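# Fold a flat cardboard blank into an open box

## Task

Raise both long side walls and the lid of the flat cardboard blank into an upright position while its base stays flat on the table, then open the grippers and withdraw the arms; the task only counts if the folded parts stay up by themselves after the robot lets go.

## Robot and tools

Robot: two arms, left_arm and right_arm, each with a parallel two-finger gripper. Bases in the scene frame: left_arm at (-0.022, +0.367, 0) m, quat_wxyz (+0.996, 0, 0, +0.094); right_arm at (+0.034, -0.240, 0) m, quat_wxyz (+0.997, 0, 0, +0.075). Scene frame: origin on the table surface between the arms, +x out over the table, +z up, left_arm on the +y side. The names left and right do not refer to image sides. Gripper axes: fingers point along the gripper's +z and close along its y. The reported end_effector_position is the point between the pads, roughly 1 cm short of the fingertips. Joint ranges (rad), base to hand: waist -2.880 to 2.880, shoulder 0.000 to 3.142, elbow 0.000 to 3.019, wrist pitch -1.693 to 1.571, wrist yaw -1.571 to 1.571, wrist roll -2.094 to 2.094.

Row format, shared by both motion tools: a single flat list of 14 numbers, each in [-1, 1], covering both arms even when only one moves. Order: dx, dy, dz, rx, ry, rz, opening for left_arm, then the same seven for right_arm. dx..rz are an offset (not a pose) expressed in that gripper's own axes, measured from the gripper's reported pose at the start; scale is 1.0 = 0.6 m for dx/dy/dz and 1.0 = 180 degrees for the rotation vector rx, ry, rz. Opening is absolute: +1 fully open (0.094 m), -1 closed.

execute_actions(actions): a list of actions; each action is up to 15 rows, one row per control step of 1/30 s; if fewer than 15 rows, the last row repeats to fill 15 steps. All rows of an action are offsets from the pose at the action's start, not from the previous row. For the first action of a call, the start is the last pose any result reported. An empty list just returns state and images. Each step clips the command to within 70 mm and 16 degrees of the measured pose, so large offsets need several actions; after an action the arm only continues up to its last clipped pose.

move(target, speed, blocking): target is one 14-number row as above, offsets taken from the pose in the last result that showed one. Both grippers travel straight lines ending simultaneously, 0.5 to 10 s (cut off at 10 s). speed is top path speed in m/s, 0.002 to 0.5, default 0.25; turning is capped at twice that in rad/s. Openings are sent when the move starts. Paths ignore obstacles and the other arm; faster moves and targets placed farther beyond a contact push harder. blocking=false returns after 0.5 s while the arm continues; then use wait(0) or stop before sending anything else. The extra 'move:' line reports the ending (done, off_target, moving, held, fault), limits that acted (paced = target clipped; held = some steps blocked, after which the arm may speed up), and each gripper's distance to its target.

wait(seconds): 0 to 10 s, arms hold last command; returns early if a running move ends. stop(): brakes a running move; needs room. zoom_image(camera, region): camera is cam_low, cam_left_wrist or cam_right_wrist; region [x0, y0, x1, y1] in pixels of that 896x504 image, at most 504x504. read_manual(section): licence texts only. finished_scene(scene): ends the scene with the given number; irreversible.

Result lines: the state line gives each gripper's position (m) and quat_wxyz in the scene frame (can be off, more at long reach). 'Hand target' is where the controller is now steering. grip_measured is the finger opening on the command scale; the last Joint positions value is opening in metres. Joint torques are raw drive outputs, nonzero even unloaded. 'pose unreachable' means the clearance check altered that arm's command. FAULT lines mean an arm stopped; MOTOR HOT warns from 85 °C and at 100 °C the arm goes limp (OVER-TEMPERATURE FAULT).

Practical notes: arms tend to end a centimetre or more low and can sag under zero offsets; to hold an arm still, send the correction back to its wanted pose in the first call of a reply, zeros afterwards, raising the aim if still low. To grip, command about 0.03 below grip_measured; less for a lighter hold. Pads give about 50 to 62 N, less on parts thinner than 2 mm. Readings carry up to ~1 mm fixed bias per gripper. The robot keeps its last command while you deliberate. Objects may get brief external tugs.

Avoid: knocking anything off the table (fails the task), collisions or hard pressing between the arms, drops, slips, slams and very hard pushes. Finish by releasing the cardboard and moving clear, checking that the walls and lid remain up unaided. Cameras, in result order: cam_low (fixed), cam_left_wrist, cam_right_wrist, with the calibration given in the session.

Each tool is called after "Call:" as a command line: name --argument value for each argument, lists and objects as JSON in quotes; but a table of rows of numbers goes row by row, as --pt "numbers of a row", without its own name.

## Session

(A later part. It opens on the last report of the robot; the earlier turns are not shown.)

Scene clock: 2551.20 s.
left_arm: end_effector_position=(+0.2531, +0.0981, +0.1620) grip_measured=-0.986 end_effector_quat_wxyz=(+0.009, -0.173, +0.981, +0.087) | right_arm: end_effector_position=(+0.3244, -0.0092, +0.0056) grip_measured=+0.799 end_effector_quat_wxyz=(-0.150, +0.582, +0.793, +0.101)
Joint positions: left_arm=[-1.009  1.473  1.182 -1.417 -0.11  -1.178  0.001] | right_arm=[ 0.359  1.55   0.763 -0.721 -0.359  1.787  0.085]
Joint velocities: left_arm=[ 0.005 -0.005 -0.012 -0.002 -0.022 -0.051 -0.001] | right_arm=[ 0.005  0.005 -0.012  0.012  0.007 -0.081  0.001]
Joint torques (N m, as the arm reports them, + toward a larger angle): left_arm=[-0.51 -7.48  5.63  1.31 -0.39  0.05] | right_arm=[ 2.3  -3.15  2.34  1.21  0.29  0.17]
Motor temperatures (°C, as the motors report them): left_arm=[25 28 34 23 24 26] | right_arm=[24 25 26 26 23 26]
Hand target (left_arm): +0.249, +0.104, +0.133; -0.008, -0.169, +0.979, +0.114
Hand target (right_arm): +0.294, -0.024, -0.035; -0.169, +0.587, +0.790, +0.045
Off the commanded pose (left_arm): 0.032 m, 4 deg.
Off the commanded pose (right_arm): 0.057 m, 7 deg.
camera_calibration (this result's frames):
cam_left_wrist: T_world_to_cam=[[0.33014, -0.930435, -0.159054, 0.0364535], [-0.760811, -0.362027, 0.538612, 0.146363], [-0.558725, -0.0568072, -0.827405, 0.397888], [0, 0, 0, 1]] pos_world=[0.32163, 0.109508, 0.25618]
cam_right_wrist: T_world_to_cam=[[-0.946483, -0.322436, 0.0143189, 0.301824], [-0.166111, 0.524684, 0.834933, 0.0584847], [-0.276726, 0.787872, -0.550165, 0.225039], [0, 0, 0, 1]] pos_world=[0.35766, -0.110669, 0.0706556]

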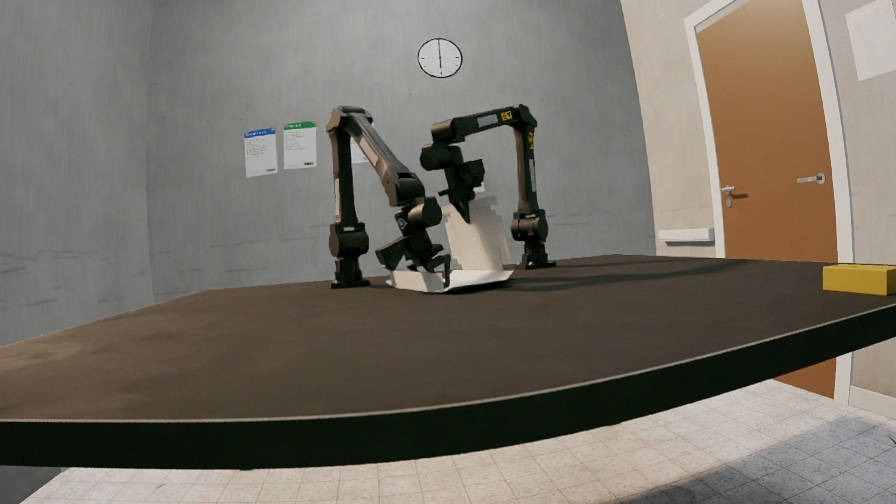

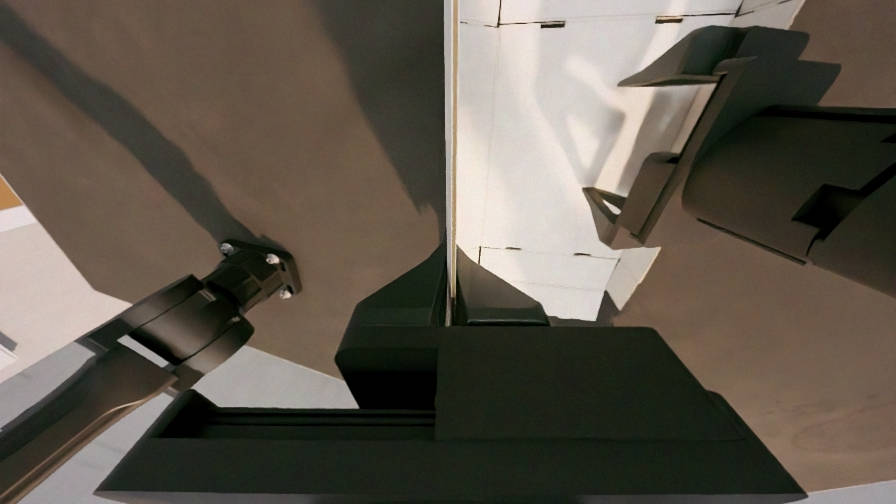

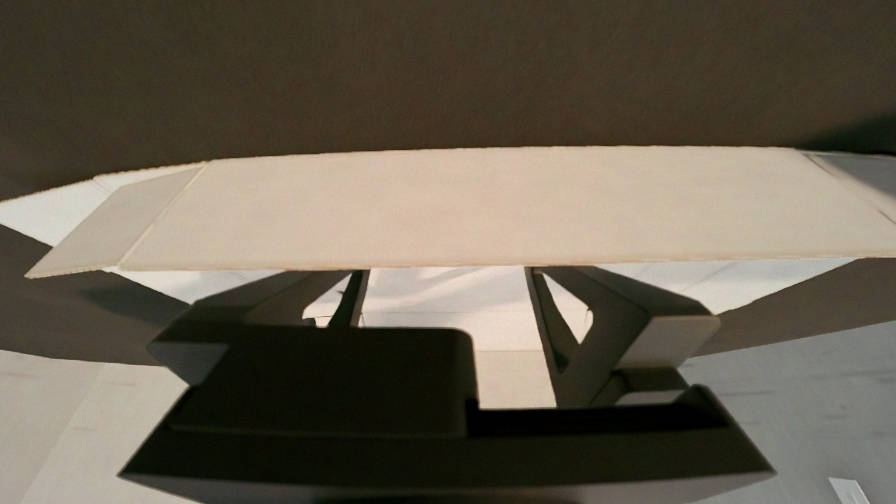

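Call:
execute_actions --actions '[[[0.003,0,0.052,-0.018,0.007,0.003,-1,-0.034,-0.048,0.074,0.035,-0.011,0.011,0.8],[0.003,0,0.049,-0.017,0.007,0.003,-1,-0.034,-0.048,0.074,0.035,-0.011,0.011,0.8],[0.002,0,0.044,-0.015,0.007,0.003,-1,-0.034,-0.048,0.074,0.035,-0.011,0.011,0.8],[0.002,0,0.037,-0.013,0.007,0.003,-1,-0.034,-0.048,0.074,0.035,-0.011,0.011,0.8],[0.002,0,0.030,-0.010,0.007,0.003,-1,-0.034,-0.048,0.074,0.035,-0.011,0.011,0.8],[0.001,0,0.022,-0.007,0.007,0.003,-1,-0.034,-0.048,0.074,0.035,-0.011,0.011,0.8],[0.001,0,0.013,-0.003,0.007,0.003,-1,-0.034,-0.048,0.074,0.035,-0.011,0.011,0.8],[0,-0.001,0.004,0.001,0.007,0.003,-1,-0.034,-0.048,0.074,0.035,-0.011,0.011,0.8],[-0.001,-0.002,-0.005,0.005,0.007,0.003,-1,-0.034,-0.048,0.074,0.035,-0.011,0.011,0.8],[-0.002,-0.003,-0.013,0.009,0.007,0.003,-1,-0.034,-0.048,0.074,0.035,-0.011,0.011,0.8],[-0.003,-0.004,-0.021,0.013,0.007,0.003,-1,-0.034,-0.048,0.074,0.035,-0.011,0.011,0.8],[-0.003,-0.005,-0.027,0.016,0.007,0.003,-1,-0.034,-0.048,0.074,0.035,-0.011,0.011,0.8],[-0.004,-0.006,-0.032,0.019,0.007,0.003,-1,-0.034,-0.048,0.074,0.035,-0.011,0.011,0.8],[-0.004,-0.007,-0.035,0.021,0.007,0.003,-1,-0.034,-0.048,0.074,0.035,-0.011,0.011,0.8],[-0.004,-0.008,-0.037,0.022,0.007,0.003,-1,-0.034,-0.048,0.074,0.035,-0.011,0.011,0.8]]]'

Scene clock: 2590.23 s.
left_arm: end_effector_position=(+0.2535, +0.0965, +0.1757) grip_measured=-0.986 end_effector_quat_wxyz=(+0.007, -0.177, +0.982, +0.063) | right_arm: end_effector_position=(+0.3244, -0.0092, +0.0056) grip_measured=+0.799 end_effector_quat_wxyz=(-0.150, +0.582, +0.793, +0.101)
Joint positions: left_arm=[-0.998  1.441  1.19  -1.417 -0.08  -1.171  0.001] | right_arm=[ 0.359  1.55   0.763 -0.721 -0.359  1.787  0.085]
Joint velocities: left_arm=[ 0.005 -0.132  0.085 -0.002  0.066  0.095  0.   ] | right_arm=[ 0.005 -0.015  0.022  0.002  0.007  0.051 -0.   ]
Joint torques (N m, as the arm reports them, + toward a larger angle): left_arm=[-0.57 -9.92 10.62  0.13  0.42  0.21] | right_arm=[ 2.3  -3.17  2.35  1.21  0.29  0.17]
Motor temperatures (°C, as the motors report them): left_arm=[25 28 34 23 24 26] | right_arm=[24 25 26 26 23 26]
Hand target (left_arm): +0.257, +0.091, +0.183; +0.003, -0.169, +0.984, +0.052
Hand target (right_arm): +0.294, -0.024, -0.035; -0.169, +0.587, +0.790, +0.045
Off the commanded pose (left_arm): 0.010 m, 2 deg.
Off the commanded pose (right_arm): 0.057 m, 7 deg.
camera_calibration (this result's frames):
cam_left_wrist: T_world_to_cam=[[0.33765, -0.934631, -0.111615, 0.0271455], [-0.760708, -0.34079, 0.552436, 0.134174], [-0.554361, -0.101623, -0.826049, 0.412371], [0, 0, 0, 1]] pos_world=[0.321504, 0.113003, 0.269546]
cam_right_wrist: T_world_to_cam=[[-0.946483, -0.322436, 0.0143189, 0.301824], [-0.166111, 0.524684, 0.834933, 0.0584847], [-0.276726, 0.787872, -0.550165, 0.225039], [0, 0, 0, 1]] pos_world=[0.35766, -0.110669, 0.0706556]

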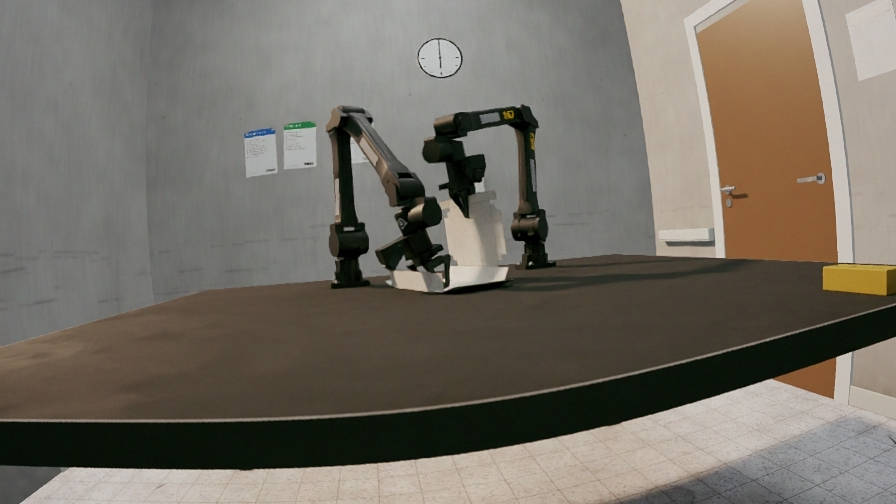

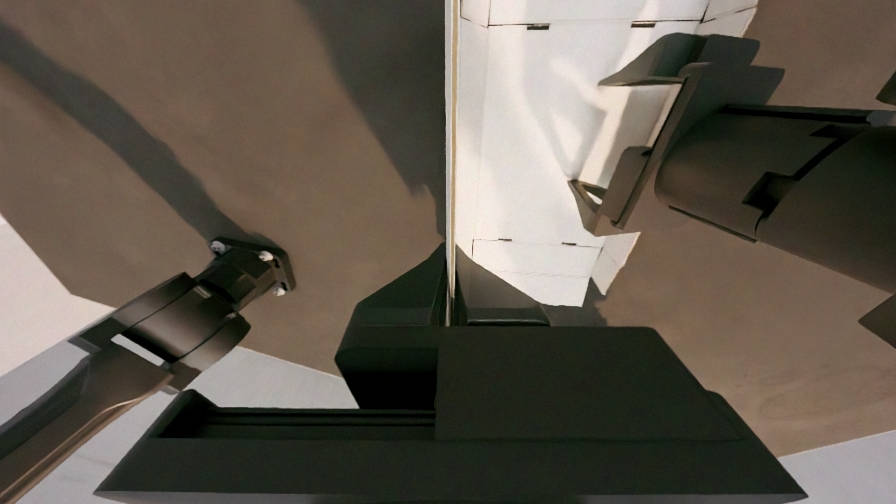

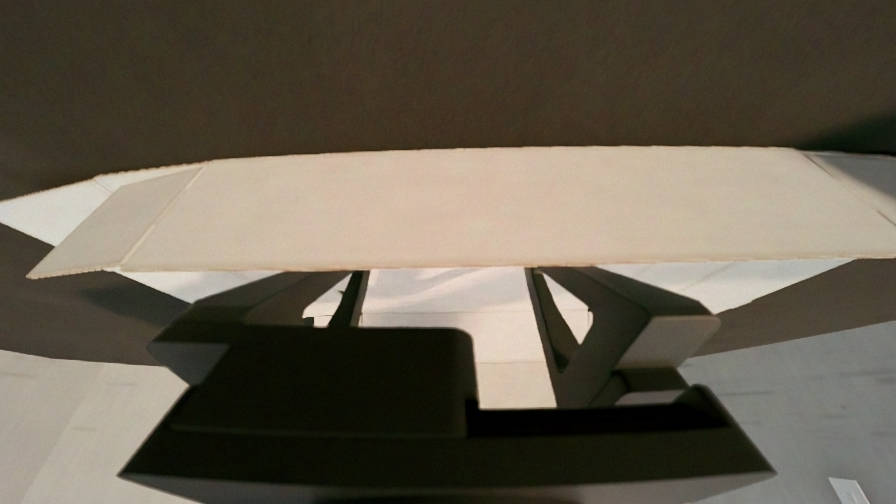

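Call:
execute_actions --actions '[]'

Scene clock: 2591.10 s.
left_arm: end_effector_position=(+0.2542, +0.0942, +0.1788) grip_measured=-0.986 end_effector_quat_wxyz=(+0.007, -0.177, +0.983, +0.056) | right_arm: end_effector_position=(+0.3243, -0.0091, +0.0057) grip_measured=+0.799 end_effector_quat_wxyz=(-0.151, +0.582, +0.793, +0.102)
Joint positions: left_arm=[-0.998  1.437  1.195 -1.414 -0.074 -1.171  0.001] | right_arm=[ 0.359  1.55   0.763 -0.721 -0.36   1.787  0.085]
Joint velocities: left_arm=[ 0.005 -0.005  0.017  0.012 -0.022 -0.051  0.001] | right_arm=[ 0.005 -0.015 -0.002  0.002  0.022  0.022 -0.001]
Joint torques (N m, as the arm reports them, + toward a larger angle): left_arm=[ -0.94 -10.31  10.7    0.11   0.21   0.22] | right_arm=[ 2.3  -3.17  2.35  1.2   0.31  0.17]
Motor temperatures (°C, as the motors report them): left_arm=[25 28 34 23 24 26] | right_arm=[24 25 26 26 23 26]
Hand target (left_arm): +0.257, +0.091, +0.183; +0.004, -0.169, +0.984, +0.051
Hand target (right_arm): +0.294, -0.024, -0.035; -0.169, +0.587, +0.790, +0.045
Off the commanded pose (left_arm): 0.006 m, 1 deg.
Off the commanded pose (right_arm): 0.057 m, 7 deg.
camera_calibration (this result's frames):
cam_left_wrist: T_world_to_cam=[[0.338593, -0.935808, -0.0980697, 0.0225065], [-0.762737, -0.334007, 0.553779, 0.131886], [-0.550987, -0.112705, -0.826868, 0.415461], [0, 0, 0, 1]] pos_world=[0.321888, 0.111937, 0.272703]
cam_right_wrist: T_world_to_cam=[[-0.946462, -0.322491, 0.0144557, 0.30179], [-0.165827, 0.524121, 0.835344, 0.0582806], [-0.276967, 0.788224, -0.549538, 0.225041], [0, 0, 0, 1]] pos_world=[0.357627, -0.110604, 0.0706219]

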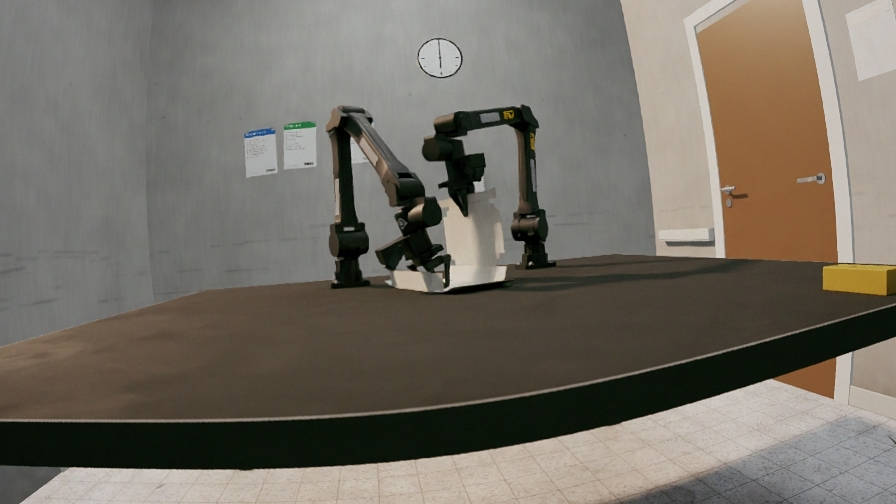

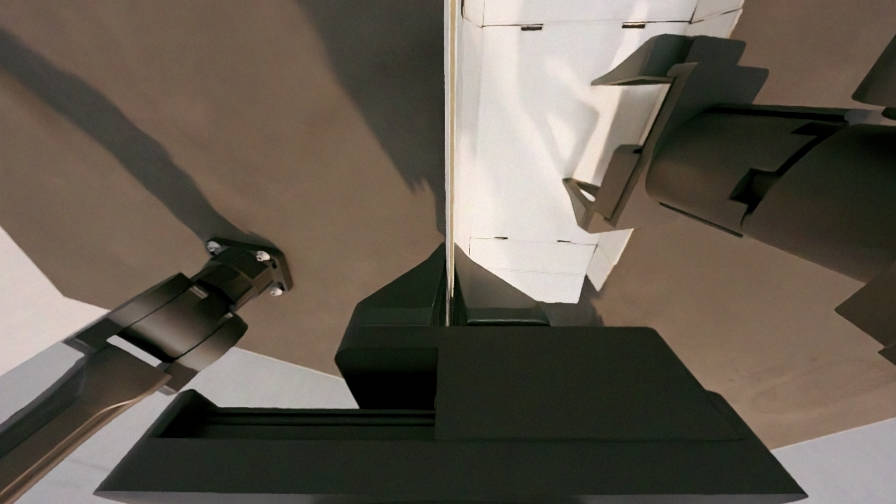

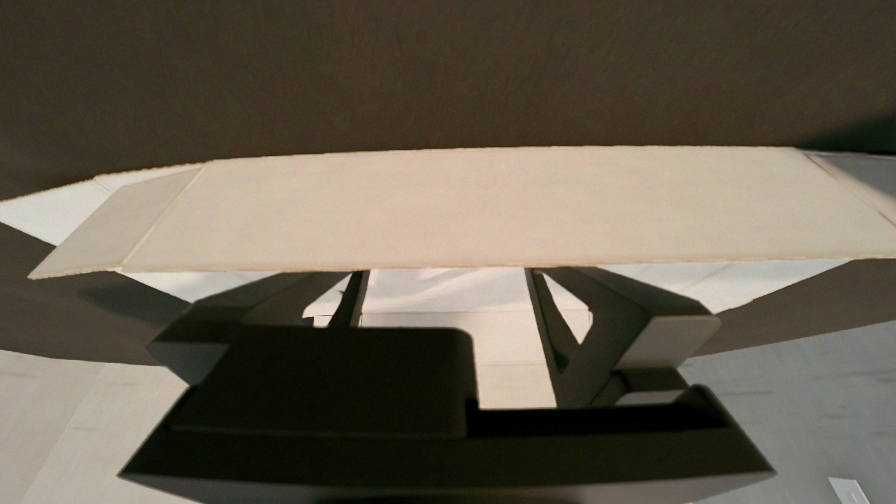

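Call:
execute_actions --actions '[[[-0.003,-0.007,-0.008,0.004,0.003,0.005,-1,-0.034,-0.048,0.074,0.035,-0.011,0.011,0.8],[-0.003,-0.009,-0.010,0.005,0.003,0.005,-1,-0.034,-0.048,0.074,0.035,-0.011,0.011,0.8],[-0.004,-0.011,-0.012,0.007,0.003,0.005,-1,-0.034,-0.048,0.074,0.035,-0.011,0.011,0.8],[-0.004,-0.014,-0.014,0.010,0.003,0.005,-1,-0.034,-0.048,0.074,0.035,-0.011,0.011,0.8],[-0.005,-0.017,-0.016,0.012,0.003,0.005,-1,-0.034,-0.048,0.074,0.035,-0.011,0.011,0.8],[-0.005,-0.020,-0.018,0.015,0.003,0.005,-1,-0.034,-0.048,0.074,0.035,-0.011,0.011,0.8],[-0.006,-0.023,-0.020,0.017,0.003,0.005,-1,-0.034,-0.048,0.074,0.035,-0.011,0.011,0.8],[-0.006,-0.026,-0.021,0.020,0.003,0.005,-1,-0.034,-0.048,0.074,0.035,-0.011,0.011,0.8],[-0.007,-0.029,-0.022,0.022,0.003,0.005,-1,-0.034,-0.048,0.074,0.035,-0.011,0.011,0.8],[-0.007,-0.031,-0.023,0.024,0.003,0.005,-1,-0.034,-0.048,0.074,0.035,-0.011,0.011,0.8],[-0.008,-0.033,-0.024,0.026,0.003,0.005,-1,-0.034,-0.048,0.074,0.035,-0.011,0.011,0.8],[-0.008,-0.034,-0.025,0.027,0.003,0.005,-1,-0.034,-0.048,0.074,0.035,-0.011,0.011,0.8],[-0.008,-0.035,-0.025,0.028,0.003,0.005,-1,-0.034,-0.048,0.074,0.035,-0.011,0.011,0.8]]]'

Call:
execute_actions --actions '[[[-0.005,-0.010,-0.015,0.004,0.002,0.003,-0.97,-0.034,-0.048,0.074,0.035,-0.011,0.011,0.8],[-0.005,-0.010,-0.015,0.004,0.002,0.003,-0.94,-0.034,-0.048,0.074,0.035,-0.011,0.011,0.8],[-0.005,-0.010,-0.015,0.004,0.002,0.003,-0.90,-0.034,-0.048,0.074,0.035,-0.011,0.011,0.8],[-0.005,-0.010,-0.015,0.004,0.002,0.003,-0.84,-0.034,-0.048,0.074,0.035,-0.011,0.011,0.8],[-0.005,-0.010,-0.015,0.004,0.002,0.003,-0.76,-0.034,-0.048,0.074,0.035,-0.011,0.011,0.8],[-0.005,-0.010,-0.015,0.004,0.002,0.003,-0.66,-0.034,-0.048,0.074,0.035,-0.011,0.011,0.8],[-0.005,-0.010,-0.015,0.004,0.002,0.003,-0.55,-0.034,-0.048,0.074,0.035,-0.011,0.011,0.8],[-0.005,-0.010,-0.015,0.004,0.002,0.003,-0.43,-0.034,-0.048,0.074,0.035,-0.011,0.011,0.8],[-0.005,-0.010,-0.015,0.004,0.002,0.003,-0.31,-0.034,-0.048,0.074,0.035,-0.011,0.011,0.8],[-0.005,-0.010,-0.015,0.004,0.002,0.003,-0.19,-0.034,-0.048,0.074,0.035,-0.011,0.011,0.8],[-0.005,-0.010,-0.015,0.004,0.002,0.003,-0.07,-0.034,-0.048,0.074,0.035,-0.011,0.011,0.8],[-0.005,-0.010,-0.015,0.004,0.002,0.003,0.05,-0.034,-0.048,0.074,0.035,-0.011,0.011,0.8],[-0.005,-0.010,-0.015,0.004,0.002,0.003,0.17,-0.034,-0.048,0.074,0.035,-0.011,0.011,0.8],[-0.005,-0.010,-0.015,0.004,0.002,0.003,0.29,-0.034,-0.048,0.074,0.035,-0.011,0.011,0.8],[-0.005,-0.010,-0.015,0.004,0.002,0.003,0.4,-0.034,-0.048,0.074,0.035,-0.011,0.011,0.8]]]'

Scene clock: 2612.13 s.
left_arm: end_effector_position=(+0.2589, +0.0819, +0.1813) grip_measured=-0.986 end_effector_quat_wxyz=(+0.007, -0.178, +0.984, +0.029) | right_arm: end_effector_position=(+0.3243, -0.0091, +0.0057) grip_measured=+0.799 end_effector_quat_wxyz=(-0.151, +0.582, +0.793, +0.102)
Joint positions: left_arm=[-0.997  1.437  1.205 -1.378 -0.043 -1.169  0.001] | right_arm=[ 0.359  1.55   0.763 -0.721 -0.36   1.787  0.085]
Joint velocities: left_arm=[-0.005 -0.005 -0.002  0.022 -0.007  0.037  0.001] | right_arm=[-0.015 -0.005 -0.022 -0.017  0.022 -0.007 -0.   ]
Joint torques (N m, as the arm reports them, + toward a larger angle): left_arm=[ -0.93 -10.62  11.63   0.46   0.31   0.27] | right_arm=[ 2.26 -3.16  2.36  1.2   0.29  0.17]
Motor temperatures (°C, as the motors report them): left_arm=[25 28 36 23 24 26] | right_arm=[24 25 26 26 23 26]
Hand target (left_arm): +0.266, +0.075, +0.192; +0.010, -0.170, +0.985, +0.012
Hand target (right_arm): +0.294, -0.024, -0.035; -0.170, +0.587, +0.790, +0.045
Off the commanded pose (left_arm): 0.015 m, 2 deg.
Off the commanded pose (right_arm): 0.057 m, 7 deg.
camera_calibration (this result's frames):
cam_left_wrist: T_world_to_cam=[[0.339986, -0.939396, -0.044102, -0.000115625], [-0.767719, -0.304326, 0.563908, 0.12695], [-0.543155, -0.157863, -0.824659, 0.419986], [0, 0, 0, 1]] pos_world=[0.325619, 0.104826, 0.274752]
cam_right_wrist: T_world_to_cam=[[-0.946462, -0.322491, 0.0144557, 0.30179], [-0.165827, 0.524121, 0.835344, 0.0582806], [-0.276967, 0.788224, -0.549538, 0.225041], [0, 0, 0, 1]] pos_world=[0.357627, -0.110604, 0.0706219]

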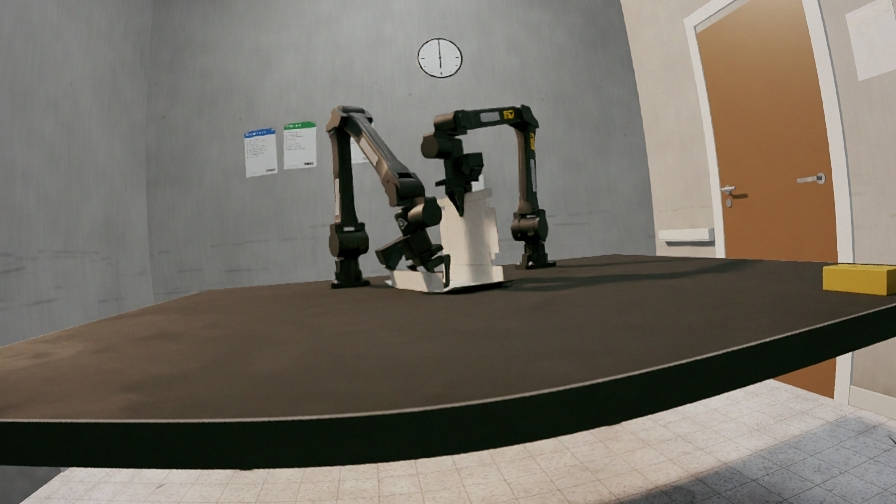

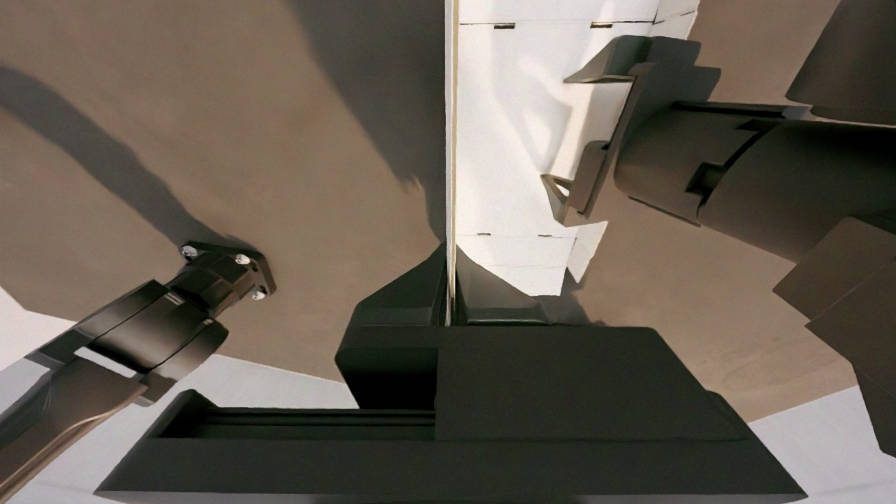

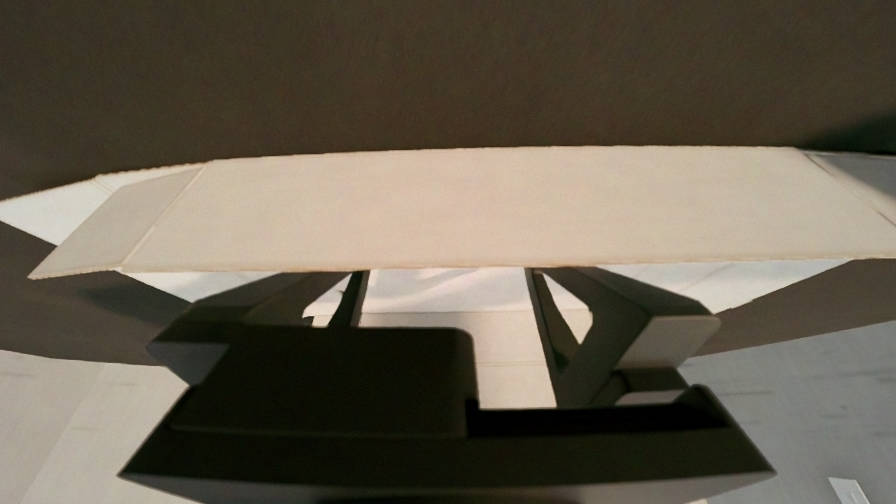

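Scene clock: 2612.63 s.
left_arm: end_effector_position=(+0.2576, +0.0816, +0.1812) grip_measured=+0.342 end_effector_quat_wxyz=(+0.003, -0.178, +0.984, +0.028) | right_arm: end_effector_position=(+0.3243, -0.0091, +0.0057) grip_measured=+0.799 end_effector_quat_wxyz=(-0.151, +0.582, +0.793, +0.102)
Joint positions: left_arm=[-0.997  1.438  1.205 -1.381 -0.036 -1.168  0.063] | right_arm=[ 0.359  1.55   0.763 -0.721 -0.36   1.787  0.085]
Joint velocities: left_arm=[-0.005 -0.005 -0.012 -0.007 -0.007  0.037  0.113] | right_arm=[ 0.005  0.015 -0.002 -0.017  0.007  0.022 -0.   ]
Joint torques (N m, as the arm reports them, + toward a larger angle): left_arm=[-0.4  -9.71 11.75  0.03 -0.07  0.13] | right_arm=[ 2.27 -3.18  2.36  1.2   0.29  0.17]
Motor temperatures (°C, as the motors report them): left_arm=[25 28 36 23 24 26] | right_arm=[24 25 26 26 23 26]
Hand target (left_arm): +0.264, +0.077, +0.190; +0.005, -0.174, +0.985, +0.021
Hand target (right_arm): +0.294, -0.024, -0.035; -0.170, +0.587, +0.790, +0.045
Off the commanded pose (left_arm): 0.012 m, 1 deg.
Off the commanded pose (right_arm): 0.057 m, 7 deg.
camera_calibration (this result's frames):
cam_left_wrist: T_world_to_cam=[[0.338841, -0.939774, -0.0448554, 0.000487166], [-0.763632, -0.302555, 0.570374, 0.12356], [-0.549594, -0.159013, -0.820159, 0.420021], [0, 0, 0, 1]] pos_world=[0.32503, 0.10463, 0.274031]
cam_right_wrist: T_world_to_cam=[[-0.946462, -0.322491, 0.0144557, 0.30179], [-0.165827, 0.524121, 0.835344, 0.0582806], [-0.276967, 0.788224, -0.549538, 0.225041], [0, 0, 0, 1]] pos_world=[0.357627, -0.110604, 0.0706219]

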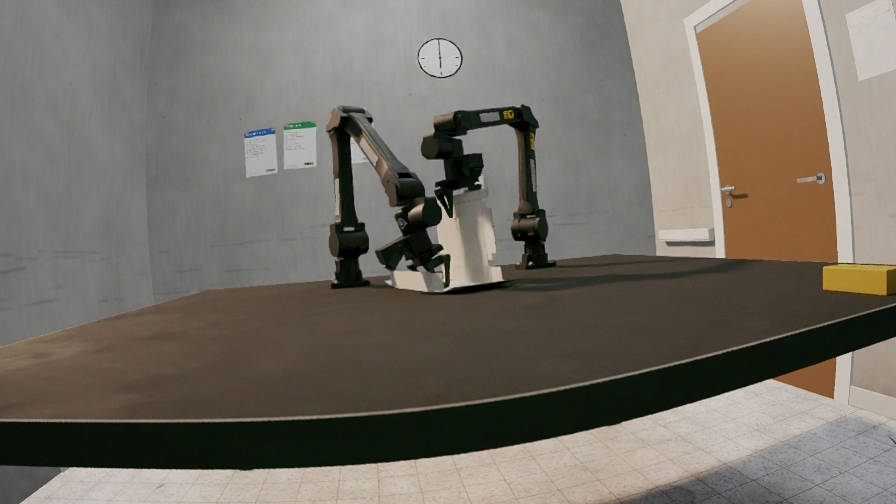

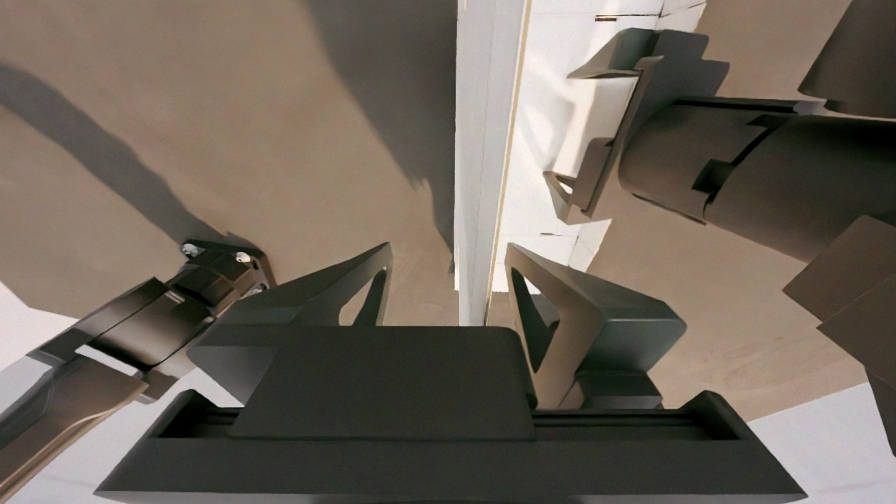

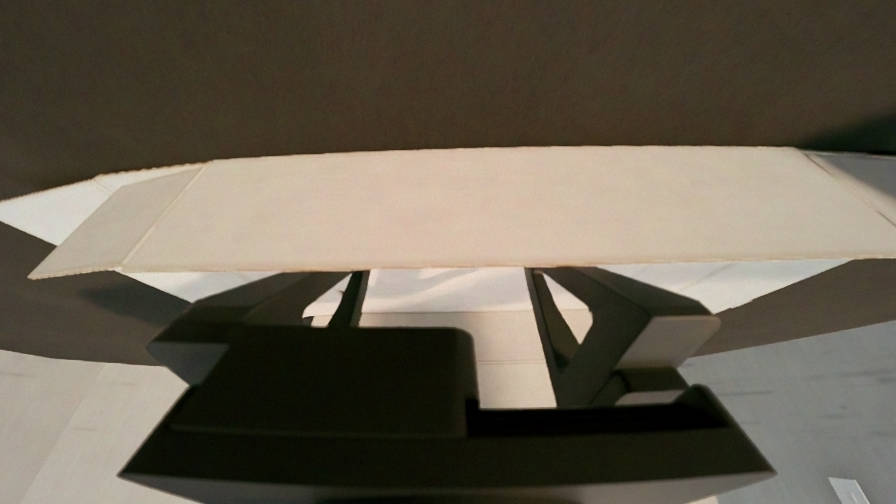

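Call:
execute_actions --actions '[]'

Call:
zoom_image --camera "cam_low" --region '[400, 150, 550, 300]'

Scene clock: 2614.40 s.
left_arm: end_effector_position=(+0.2576, +0.0816, +0.1812) grip_measured=+0.398 end_effector_quat_wxyz=(+0.003, -0.178, +0.984, +0.028) | right_arm: end_effector_position=(+0.3243, -0.0091, +0.0057) grip_measured=+0.799 end_effector_quat_wxyz=(-0.151, +0.582, +0.793, +0.102)
Joint positions: left_arm=[-0.997  1.438  1.205 -1.381 -0.036 -1.168  0.066] | right_arm=[ 0.359  1.55   0.763 -0.721 -0.36   1.787  0.085]
Joint velocities: left_arm=[ 0.005 -0.005 -0.012  0.007  0.037 -0.081 -0.001] | right_arm=[ 0.015  0.005 -0.012 -0.012 -0.081 -0.022 -0.   ]
Joint torques (N m, as the arm reports them, + toward a larger angle): left_arm=[ -0.59 -10.17  11.83   0.14  -0.05   0.13] | right_arm=[ 2.29 -3.18  2.36  1.2   0.29  0.17]
Motor temperatures (°C, as the motors report them): left_arm=[25 28 36 23 24 26] | right_arm=[24 25 26 26 23 26]
Hand target (left_arm): +0.264, +0.077, +0.190; +0.005, -0.174, +0.985, +0.021
Hand target (right_arm): +0.294, -0.024, -0.035; -0.170, +0.587, +0.790, +0.045
Off the commanded pose (left_arm): 0.012 m, 1 deg.
Off the commanded pose (right_arm): 0.057 m, 7 deg.
camera_calibration (this result's frames):
cam_left_wrist: T_world_to_cam=[[0.338841, -0.939774, -0.0448554, 0.000487166], [-0.763632, -0.302555, 0.570374, 0.12356], [-0.549594, -0.159013, -0.820159, 0.420021], [0, 0, 0, 1]] pos_world=[0.32503, 0.10463, 0.274031]
cam_right_wrist: T_world_to_cam=[[-0.946462, -0.322491, 0.0144557, 0.30179], [-0.165827, 0.524121, 0.835344, 0.0582806], [-0.276967, 0.788224, -0.549538, 0.225041], [0, 0, 0, 1]] pos_world=[0.357627, -0.110604, 0.0706219]

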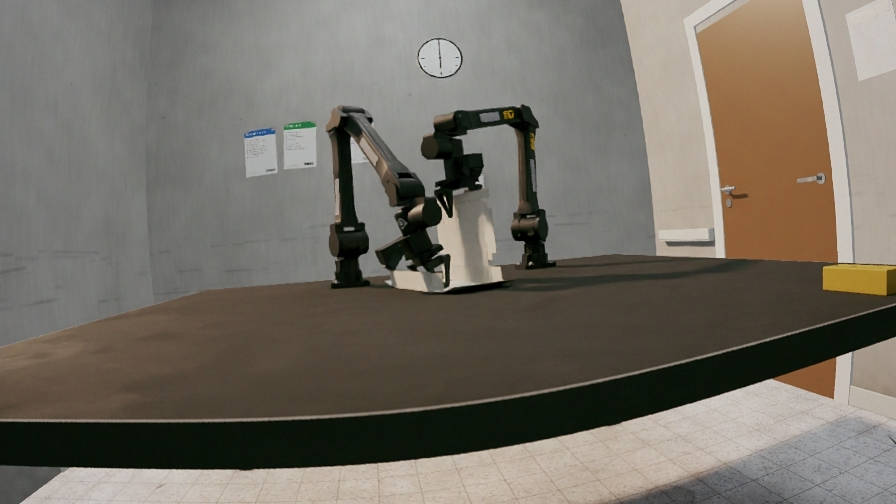

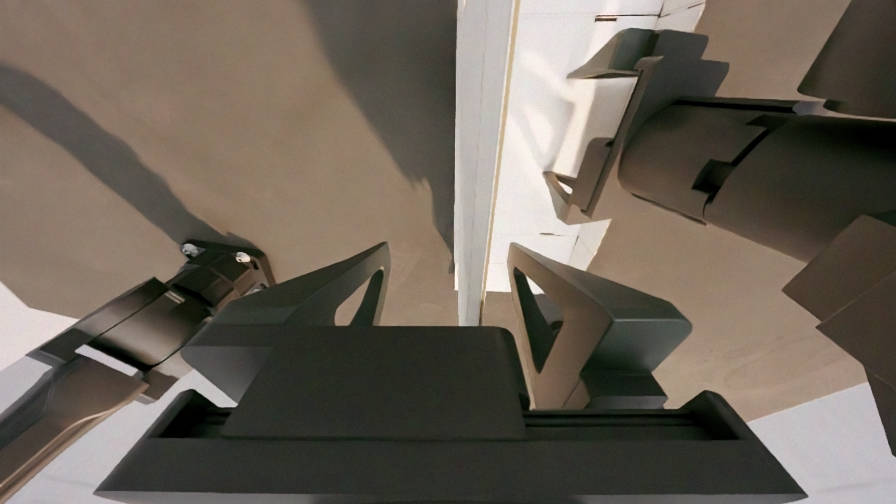

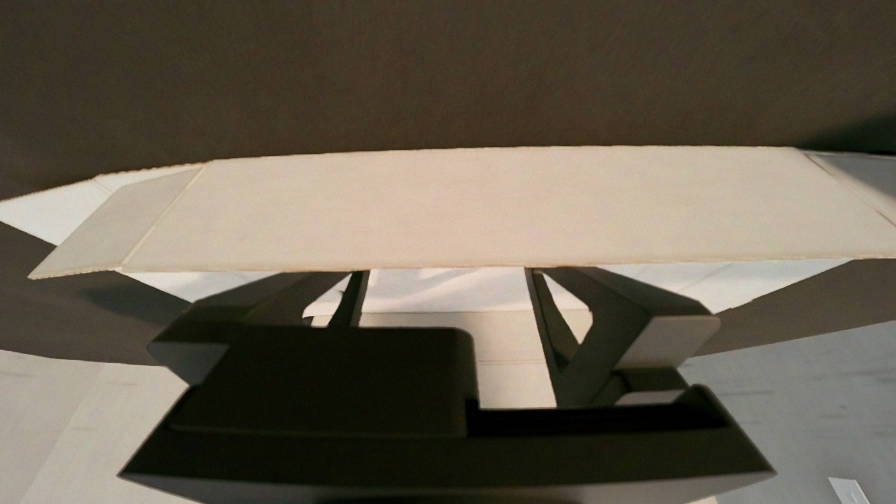

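Region (400, 150, 550, 300) of cam_low's 896x504 image, scaled by 3.360, with more detail than that image has.

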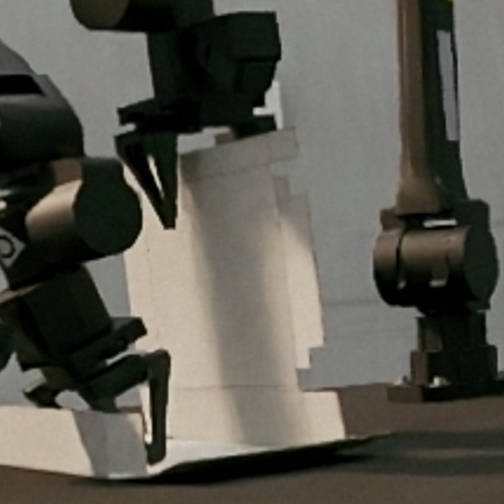

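Call:
execute_actions --actions '[[[-0.005,-0.010,-0.019,0.004,0.002,0.003,0.4,-0.031,-0.044,0.067,0.032,-0.010,0.010,0.8],[-0.005,-0.011,-0.025,0.005,0.002,0.003,0.4,-0.026,-0.037,0.057,0.027,-0.008,0.008,0.8],[-0.005,-0.012,-0.034,0.006,0.002,0.003,0.4,-0.020,-0.028,0.043,0.020,-0.006,0.006,0.8],[-0.006,-0.013,-0.045,0.007,0.002,0.003,0.4,-0.013,-0.018,0.028,0.013,-0.004,0.004,0.8],[-0.006,-0.014,-0.057,0.008,0.002,0.003,0.4,-0.006,-0.009,0.013,0.006,-0.002,0.002,0.8],[-0.006,-0.015,-0.070,0.009,0.002,0.003,0.4,0,0,-0.003,0,0,0,0.8],[-0.007,-0.016,-0.084,0.010,0.002,0.003,0.4,0,0.002,-0.020,0,0,0,0.8],[-0.007,-0.017,-0.098,0.011,0.002,0.003,0.4,0,0.004,-0.037,0,0,0,0.8],[-0.007,-0.018,-0.112,0.012,0.002,0.003,0.4,0,0.005,-0.054,0,0,0,0.8],[-0.008,-0.019,-0.125,0.013,0.002,0.003,0.4,0,0.006,-0.071,0,0,0,0.8],[-0.008,-0.020,-0.137,0.014,0.002,0.003,0.4,0,0.007,-0.088,0,0,0,0.8],[-0.008,-0.021,-0.148,0.015,0.002,0.003,0.4,0,0.008,-0.105,0,0,0,0.8],[-0.008,-0.022,-0.157,0.015,0.002,0.003,0.4,0,0.008,-0.121,0,0,0,0.8],[-0.008,-0.022,-0.164,0.015,0.002,0.003,0.4,0,0.008,-0.135,0,0,0,0.8],[-0.008,-0.022,-0.168,0.015,0.002,0.003,0.4,0,0.008,-0.147,0,0,0,0.8]]]'

Scene clock: 2648.17 s.
left_arm: end_effector_position=(+0.2589, +0.0752, +0.2448) grip_measured=+0.398 end_effector_quat_wxyz=(-0.010, -0.178, +0.984, +0.029) | right_arm: end_effector_position=(+0.3090, -0.0410, +0.0366) grip_measured=+0.799 end_effector_quat_wxyz=(-0.171, +0.597, +0.781, +0.062)
Joint positions: left_arm=[-0.997  1.438  1.373 -1.566 -0.016 -1.168  0.066] | right_arm=[ 0.297  1.469  0.779 -0.928 -0.362  1.744  0.085]
Joint velocities: left_arm=[-0.005 -0.015  0.54  -0.33  -0.037 -0.037 -0.   ] | right_arm=[-0.327 -0.484  0.232 -0.823  0.007 -0.242  0.001]
Joint torques (N m, as the arm reports them, + toward a larger angle): left_arm=[ -0.67 -12.18  13.6   -0.03   0.     0.11] | right_arm=[  1.33 -13.39  11.4    0.4   -0.18   0.03]
Motor temperatures (°C, as the motors report them): left_arm=[25 28 37 23 24 26] | right_arm=[24 25 26 26 23 26]
Hand target (left_arm): +0.266, +0.067, +0.280; +0.005, -0.173, +0.985, +0.004
Hand target (right_arm): +0.337, -0.038, +0.082; -0.149, +0.583, +0.792, +0.102
Off the commanded pose (left_arm): 0.039 m, 3 deg.
Off the commanded pose (right_arm): 0.060 m, 6 deg.
camera_calibration (this result's frames):
cam_left_wrist: T_world_to_cam=[[0.338228, -0.939661, -0.0513702, -0.00142165], [-0.748517, -0.301709, 0.590503, 0.0774567], [-0.570371, -0.161273, -0.805399, 0.473821], [0, 0, 0, 1]] pos_world=[0.328712, 0.0984482, 0.335804]
cam_right_wrist: T_world_to_cam=[[-0.947803, -0.299957, 0.108142, 0.274475], [-0.0838894, 0.56179, 0.823015, 0.023336], [-0.307622, 0.770985, -0.55763, 0.272044], [0, 0, 0, 1]] pos_world=[0.345793, -0.140521, 0.102812]

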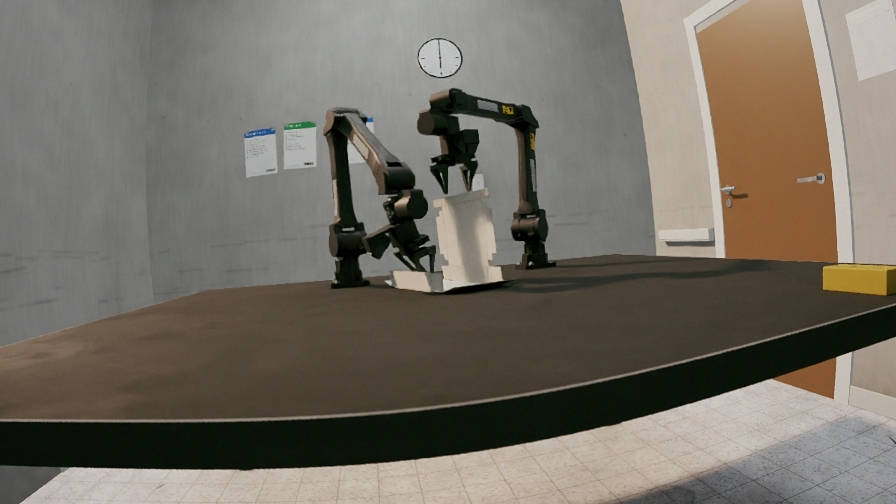

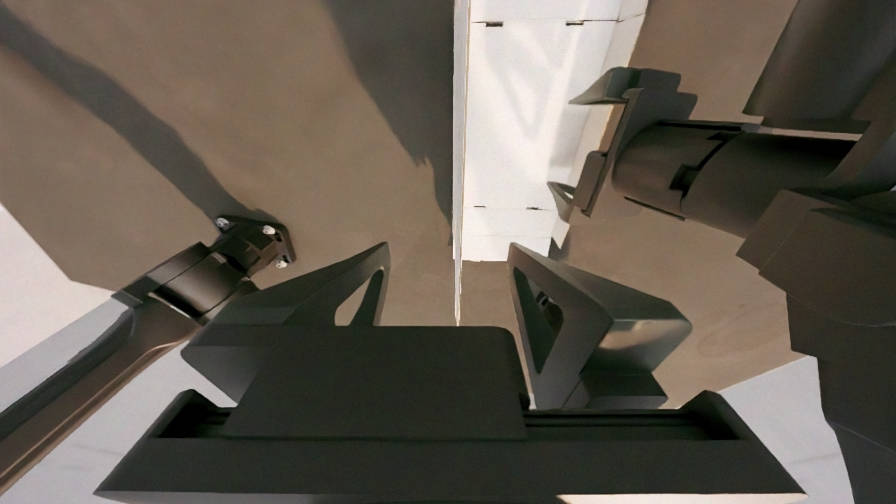

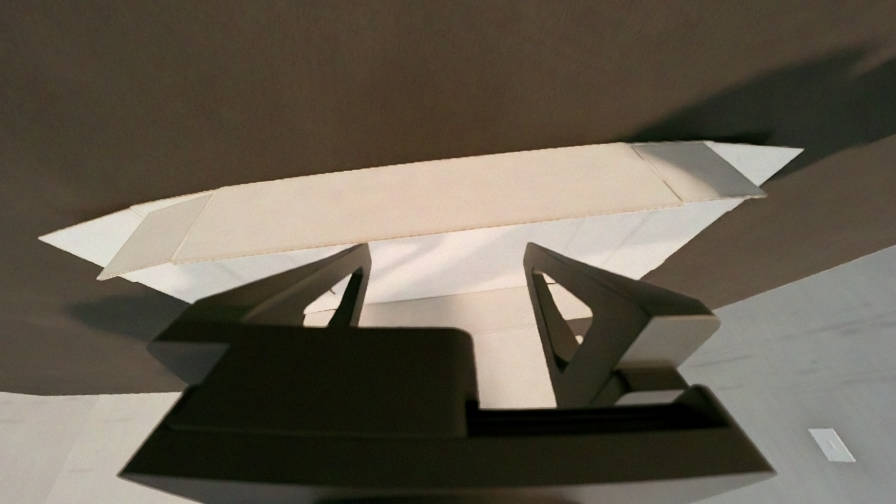

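Call:
execute_actions --actions '[]'

Scene clock: 2649.23 s.
left_arm: end_effector_position=(+0.2613, +0.0726, +0.2583) grip_measured=+0.398 end_effector_quat_wxyz=(-0.006, -0.178, +0.984, +0.024) | right_arm: end_effector_position=(+0.3260, -0.0433, +0.0691) grip_measured=+0.799 end_effector_quat_wxyz=(-0.156, +0.591, +0.786, +0.090)
Joint positions: left_arm=[-0.997  1.437  1.408 -1.589 -0.016 -1.168  0.066] | right_arm=[ 0.27   1.408  0.821 -0.978 -0.362  1.711  0.085]
Joint velocities: left_arm=[-0.015  0.005 -0.002 -0.002  0.037  0.066  0.001] | right_arm=[-0.024 -0.005 -0.007  0.007  0.007  0.051  0.   ]
Joint torques (N m, as the arm reports them, + toward a larger angle): left_arm=[ -0.79 -12.26  13.37   0.04  -0.08   0.12] | right_arm=[  1.62 -10.54   9.72   0.11  -0.18   0.02]
Motor temperatures (°C, as the motors report them): left_arm=[25 28 38 23 24 26] | right_arm=[24 25 26 26 23 26]
Hand target (left_arm): +0.266, +0.067, +0.280; +0.005, -0.173, +0.985, +0.004
Hand target (right_arm): +0.337, -0.038, +0.083; -0.148, +0.583, +0.792, +0.102
Off the commanded pose (left_arm): 0.025 m, 3 deg.
Off the commanded pose (right_arm): 0.024 m, 2 deg.
camera_calibration (this result's frames):
cam_left_wrist: T_world_to_cam=[[0.338641, -0.940092, -0.0393605, -0.00716016], [-0.753613, -0.296039, 0.58688, 0.0723301], [-0.563373, -0.169079, -0.808717, 0.485248], [0, 0, 0, 1]] pos_world=[0.33031, 0.0967265, 0.349698]
cam_right_wrist: T_world_to_cam=[[-0.951297, -0.305167, 0.0436621, 0.291757], [-0.134486, 0.53827, 0.831973, 0.0141749], [-0.277392, 0.785582, -0.553095, 0.287621], [0, 0, 0, 1]] pos_world=[0.359238, -0.144545, 0.13455]

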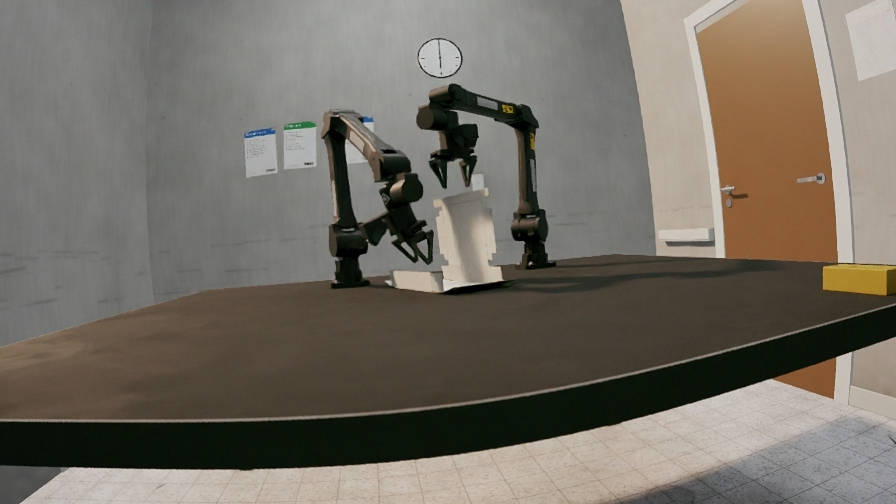

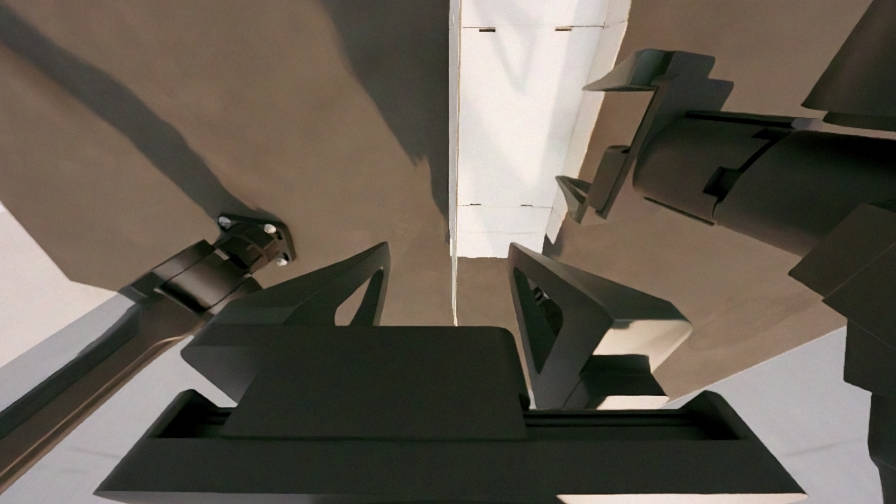

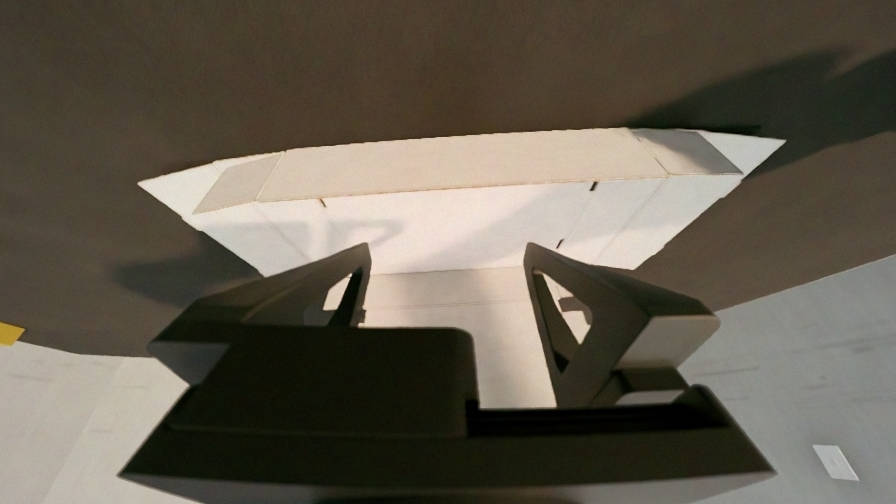

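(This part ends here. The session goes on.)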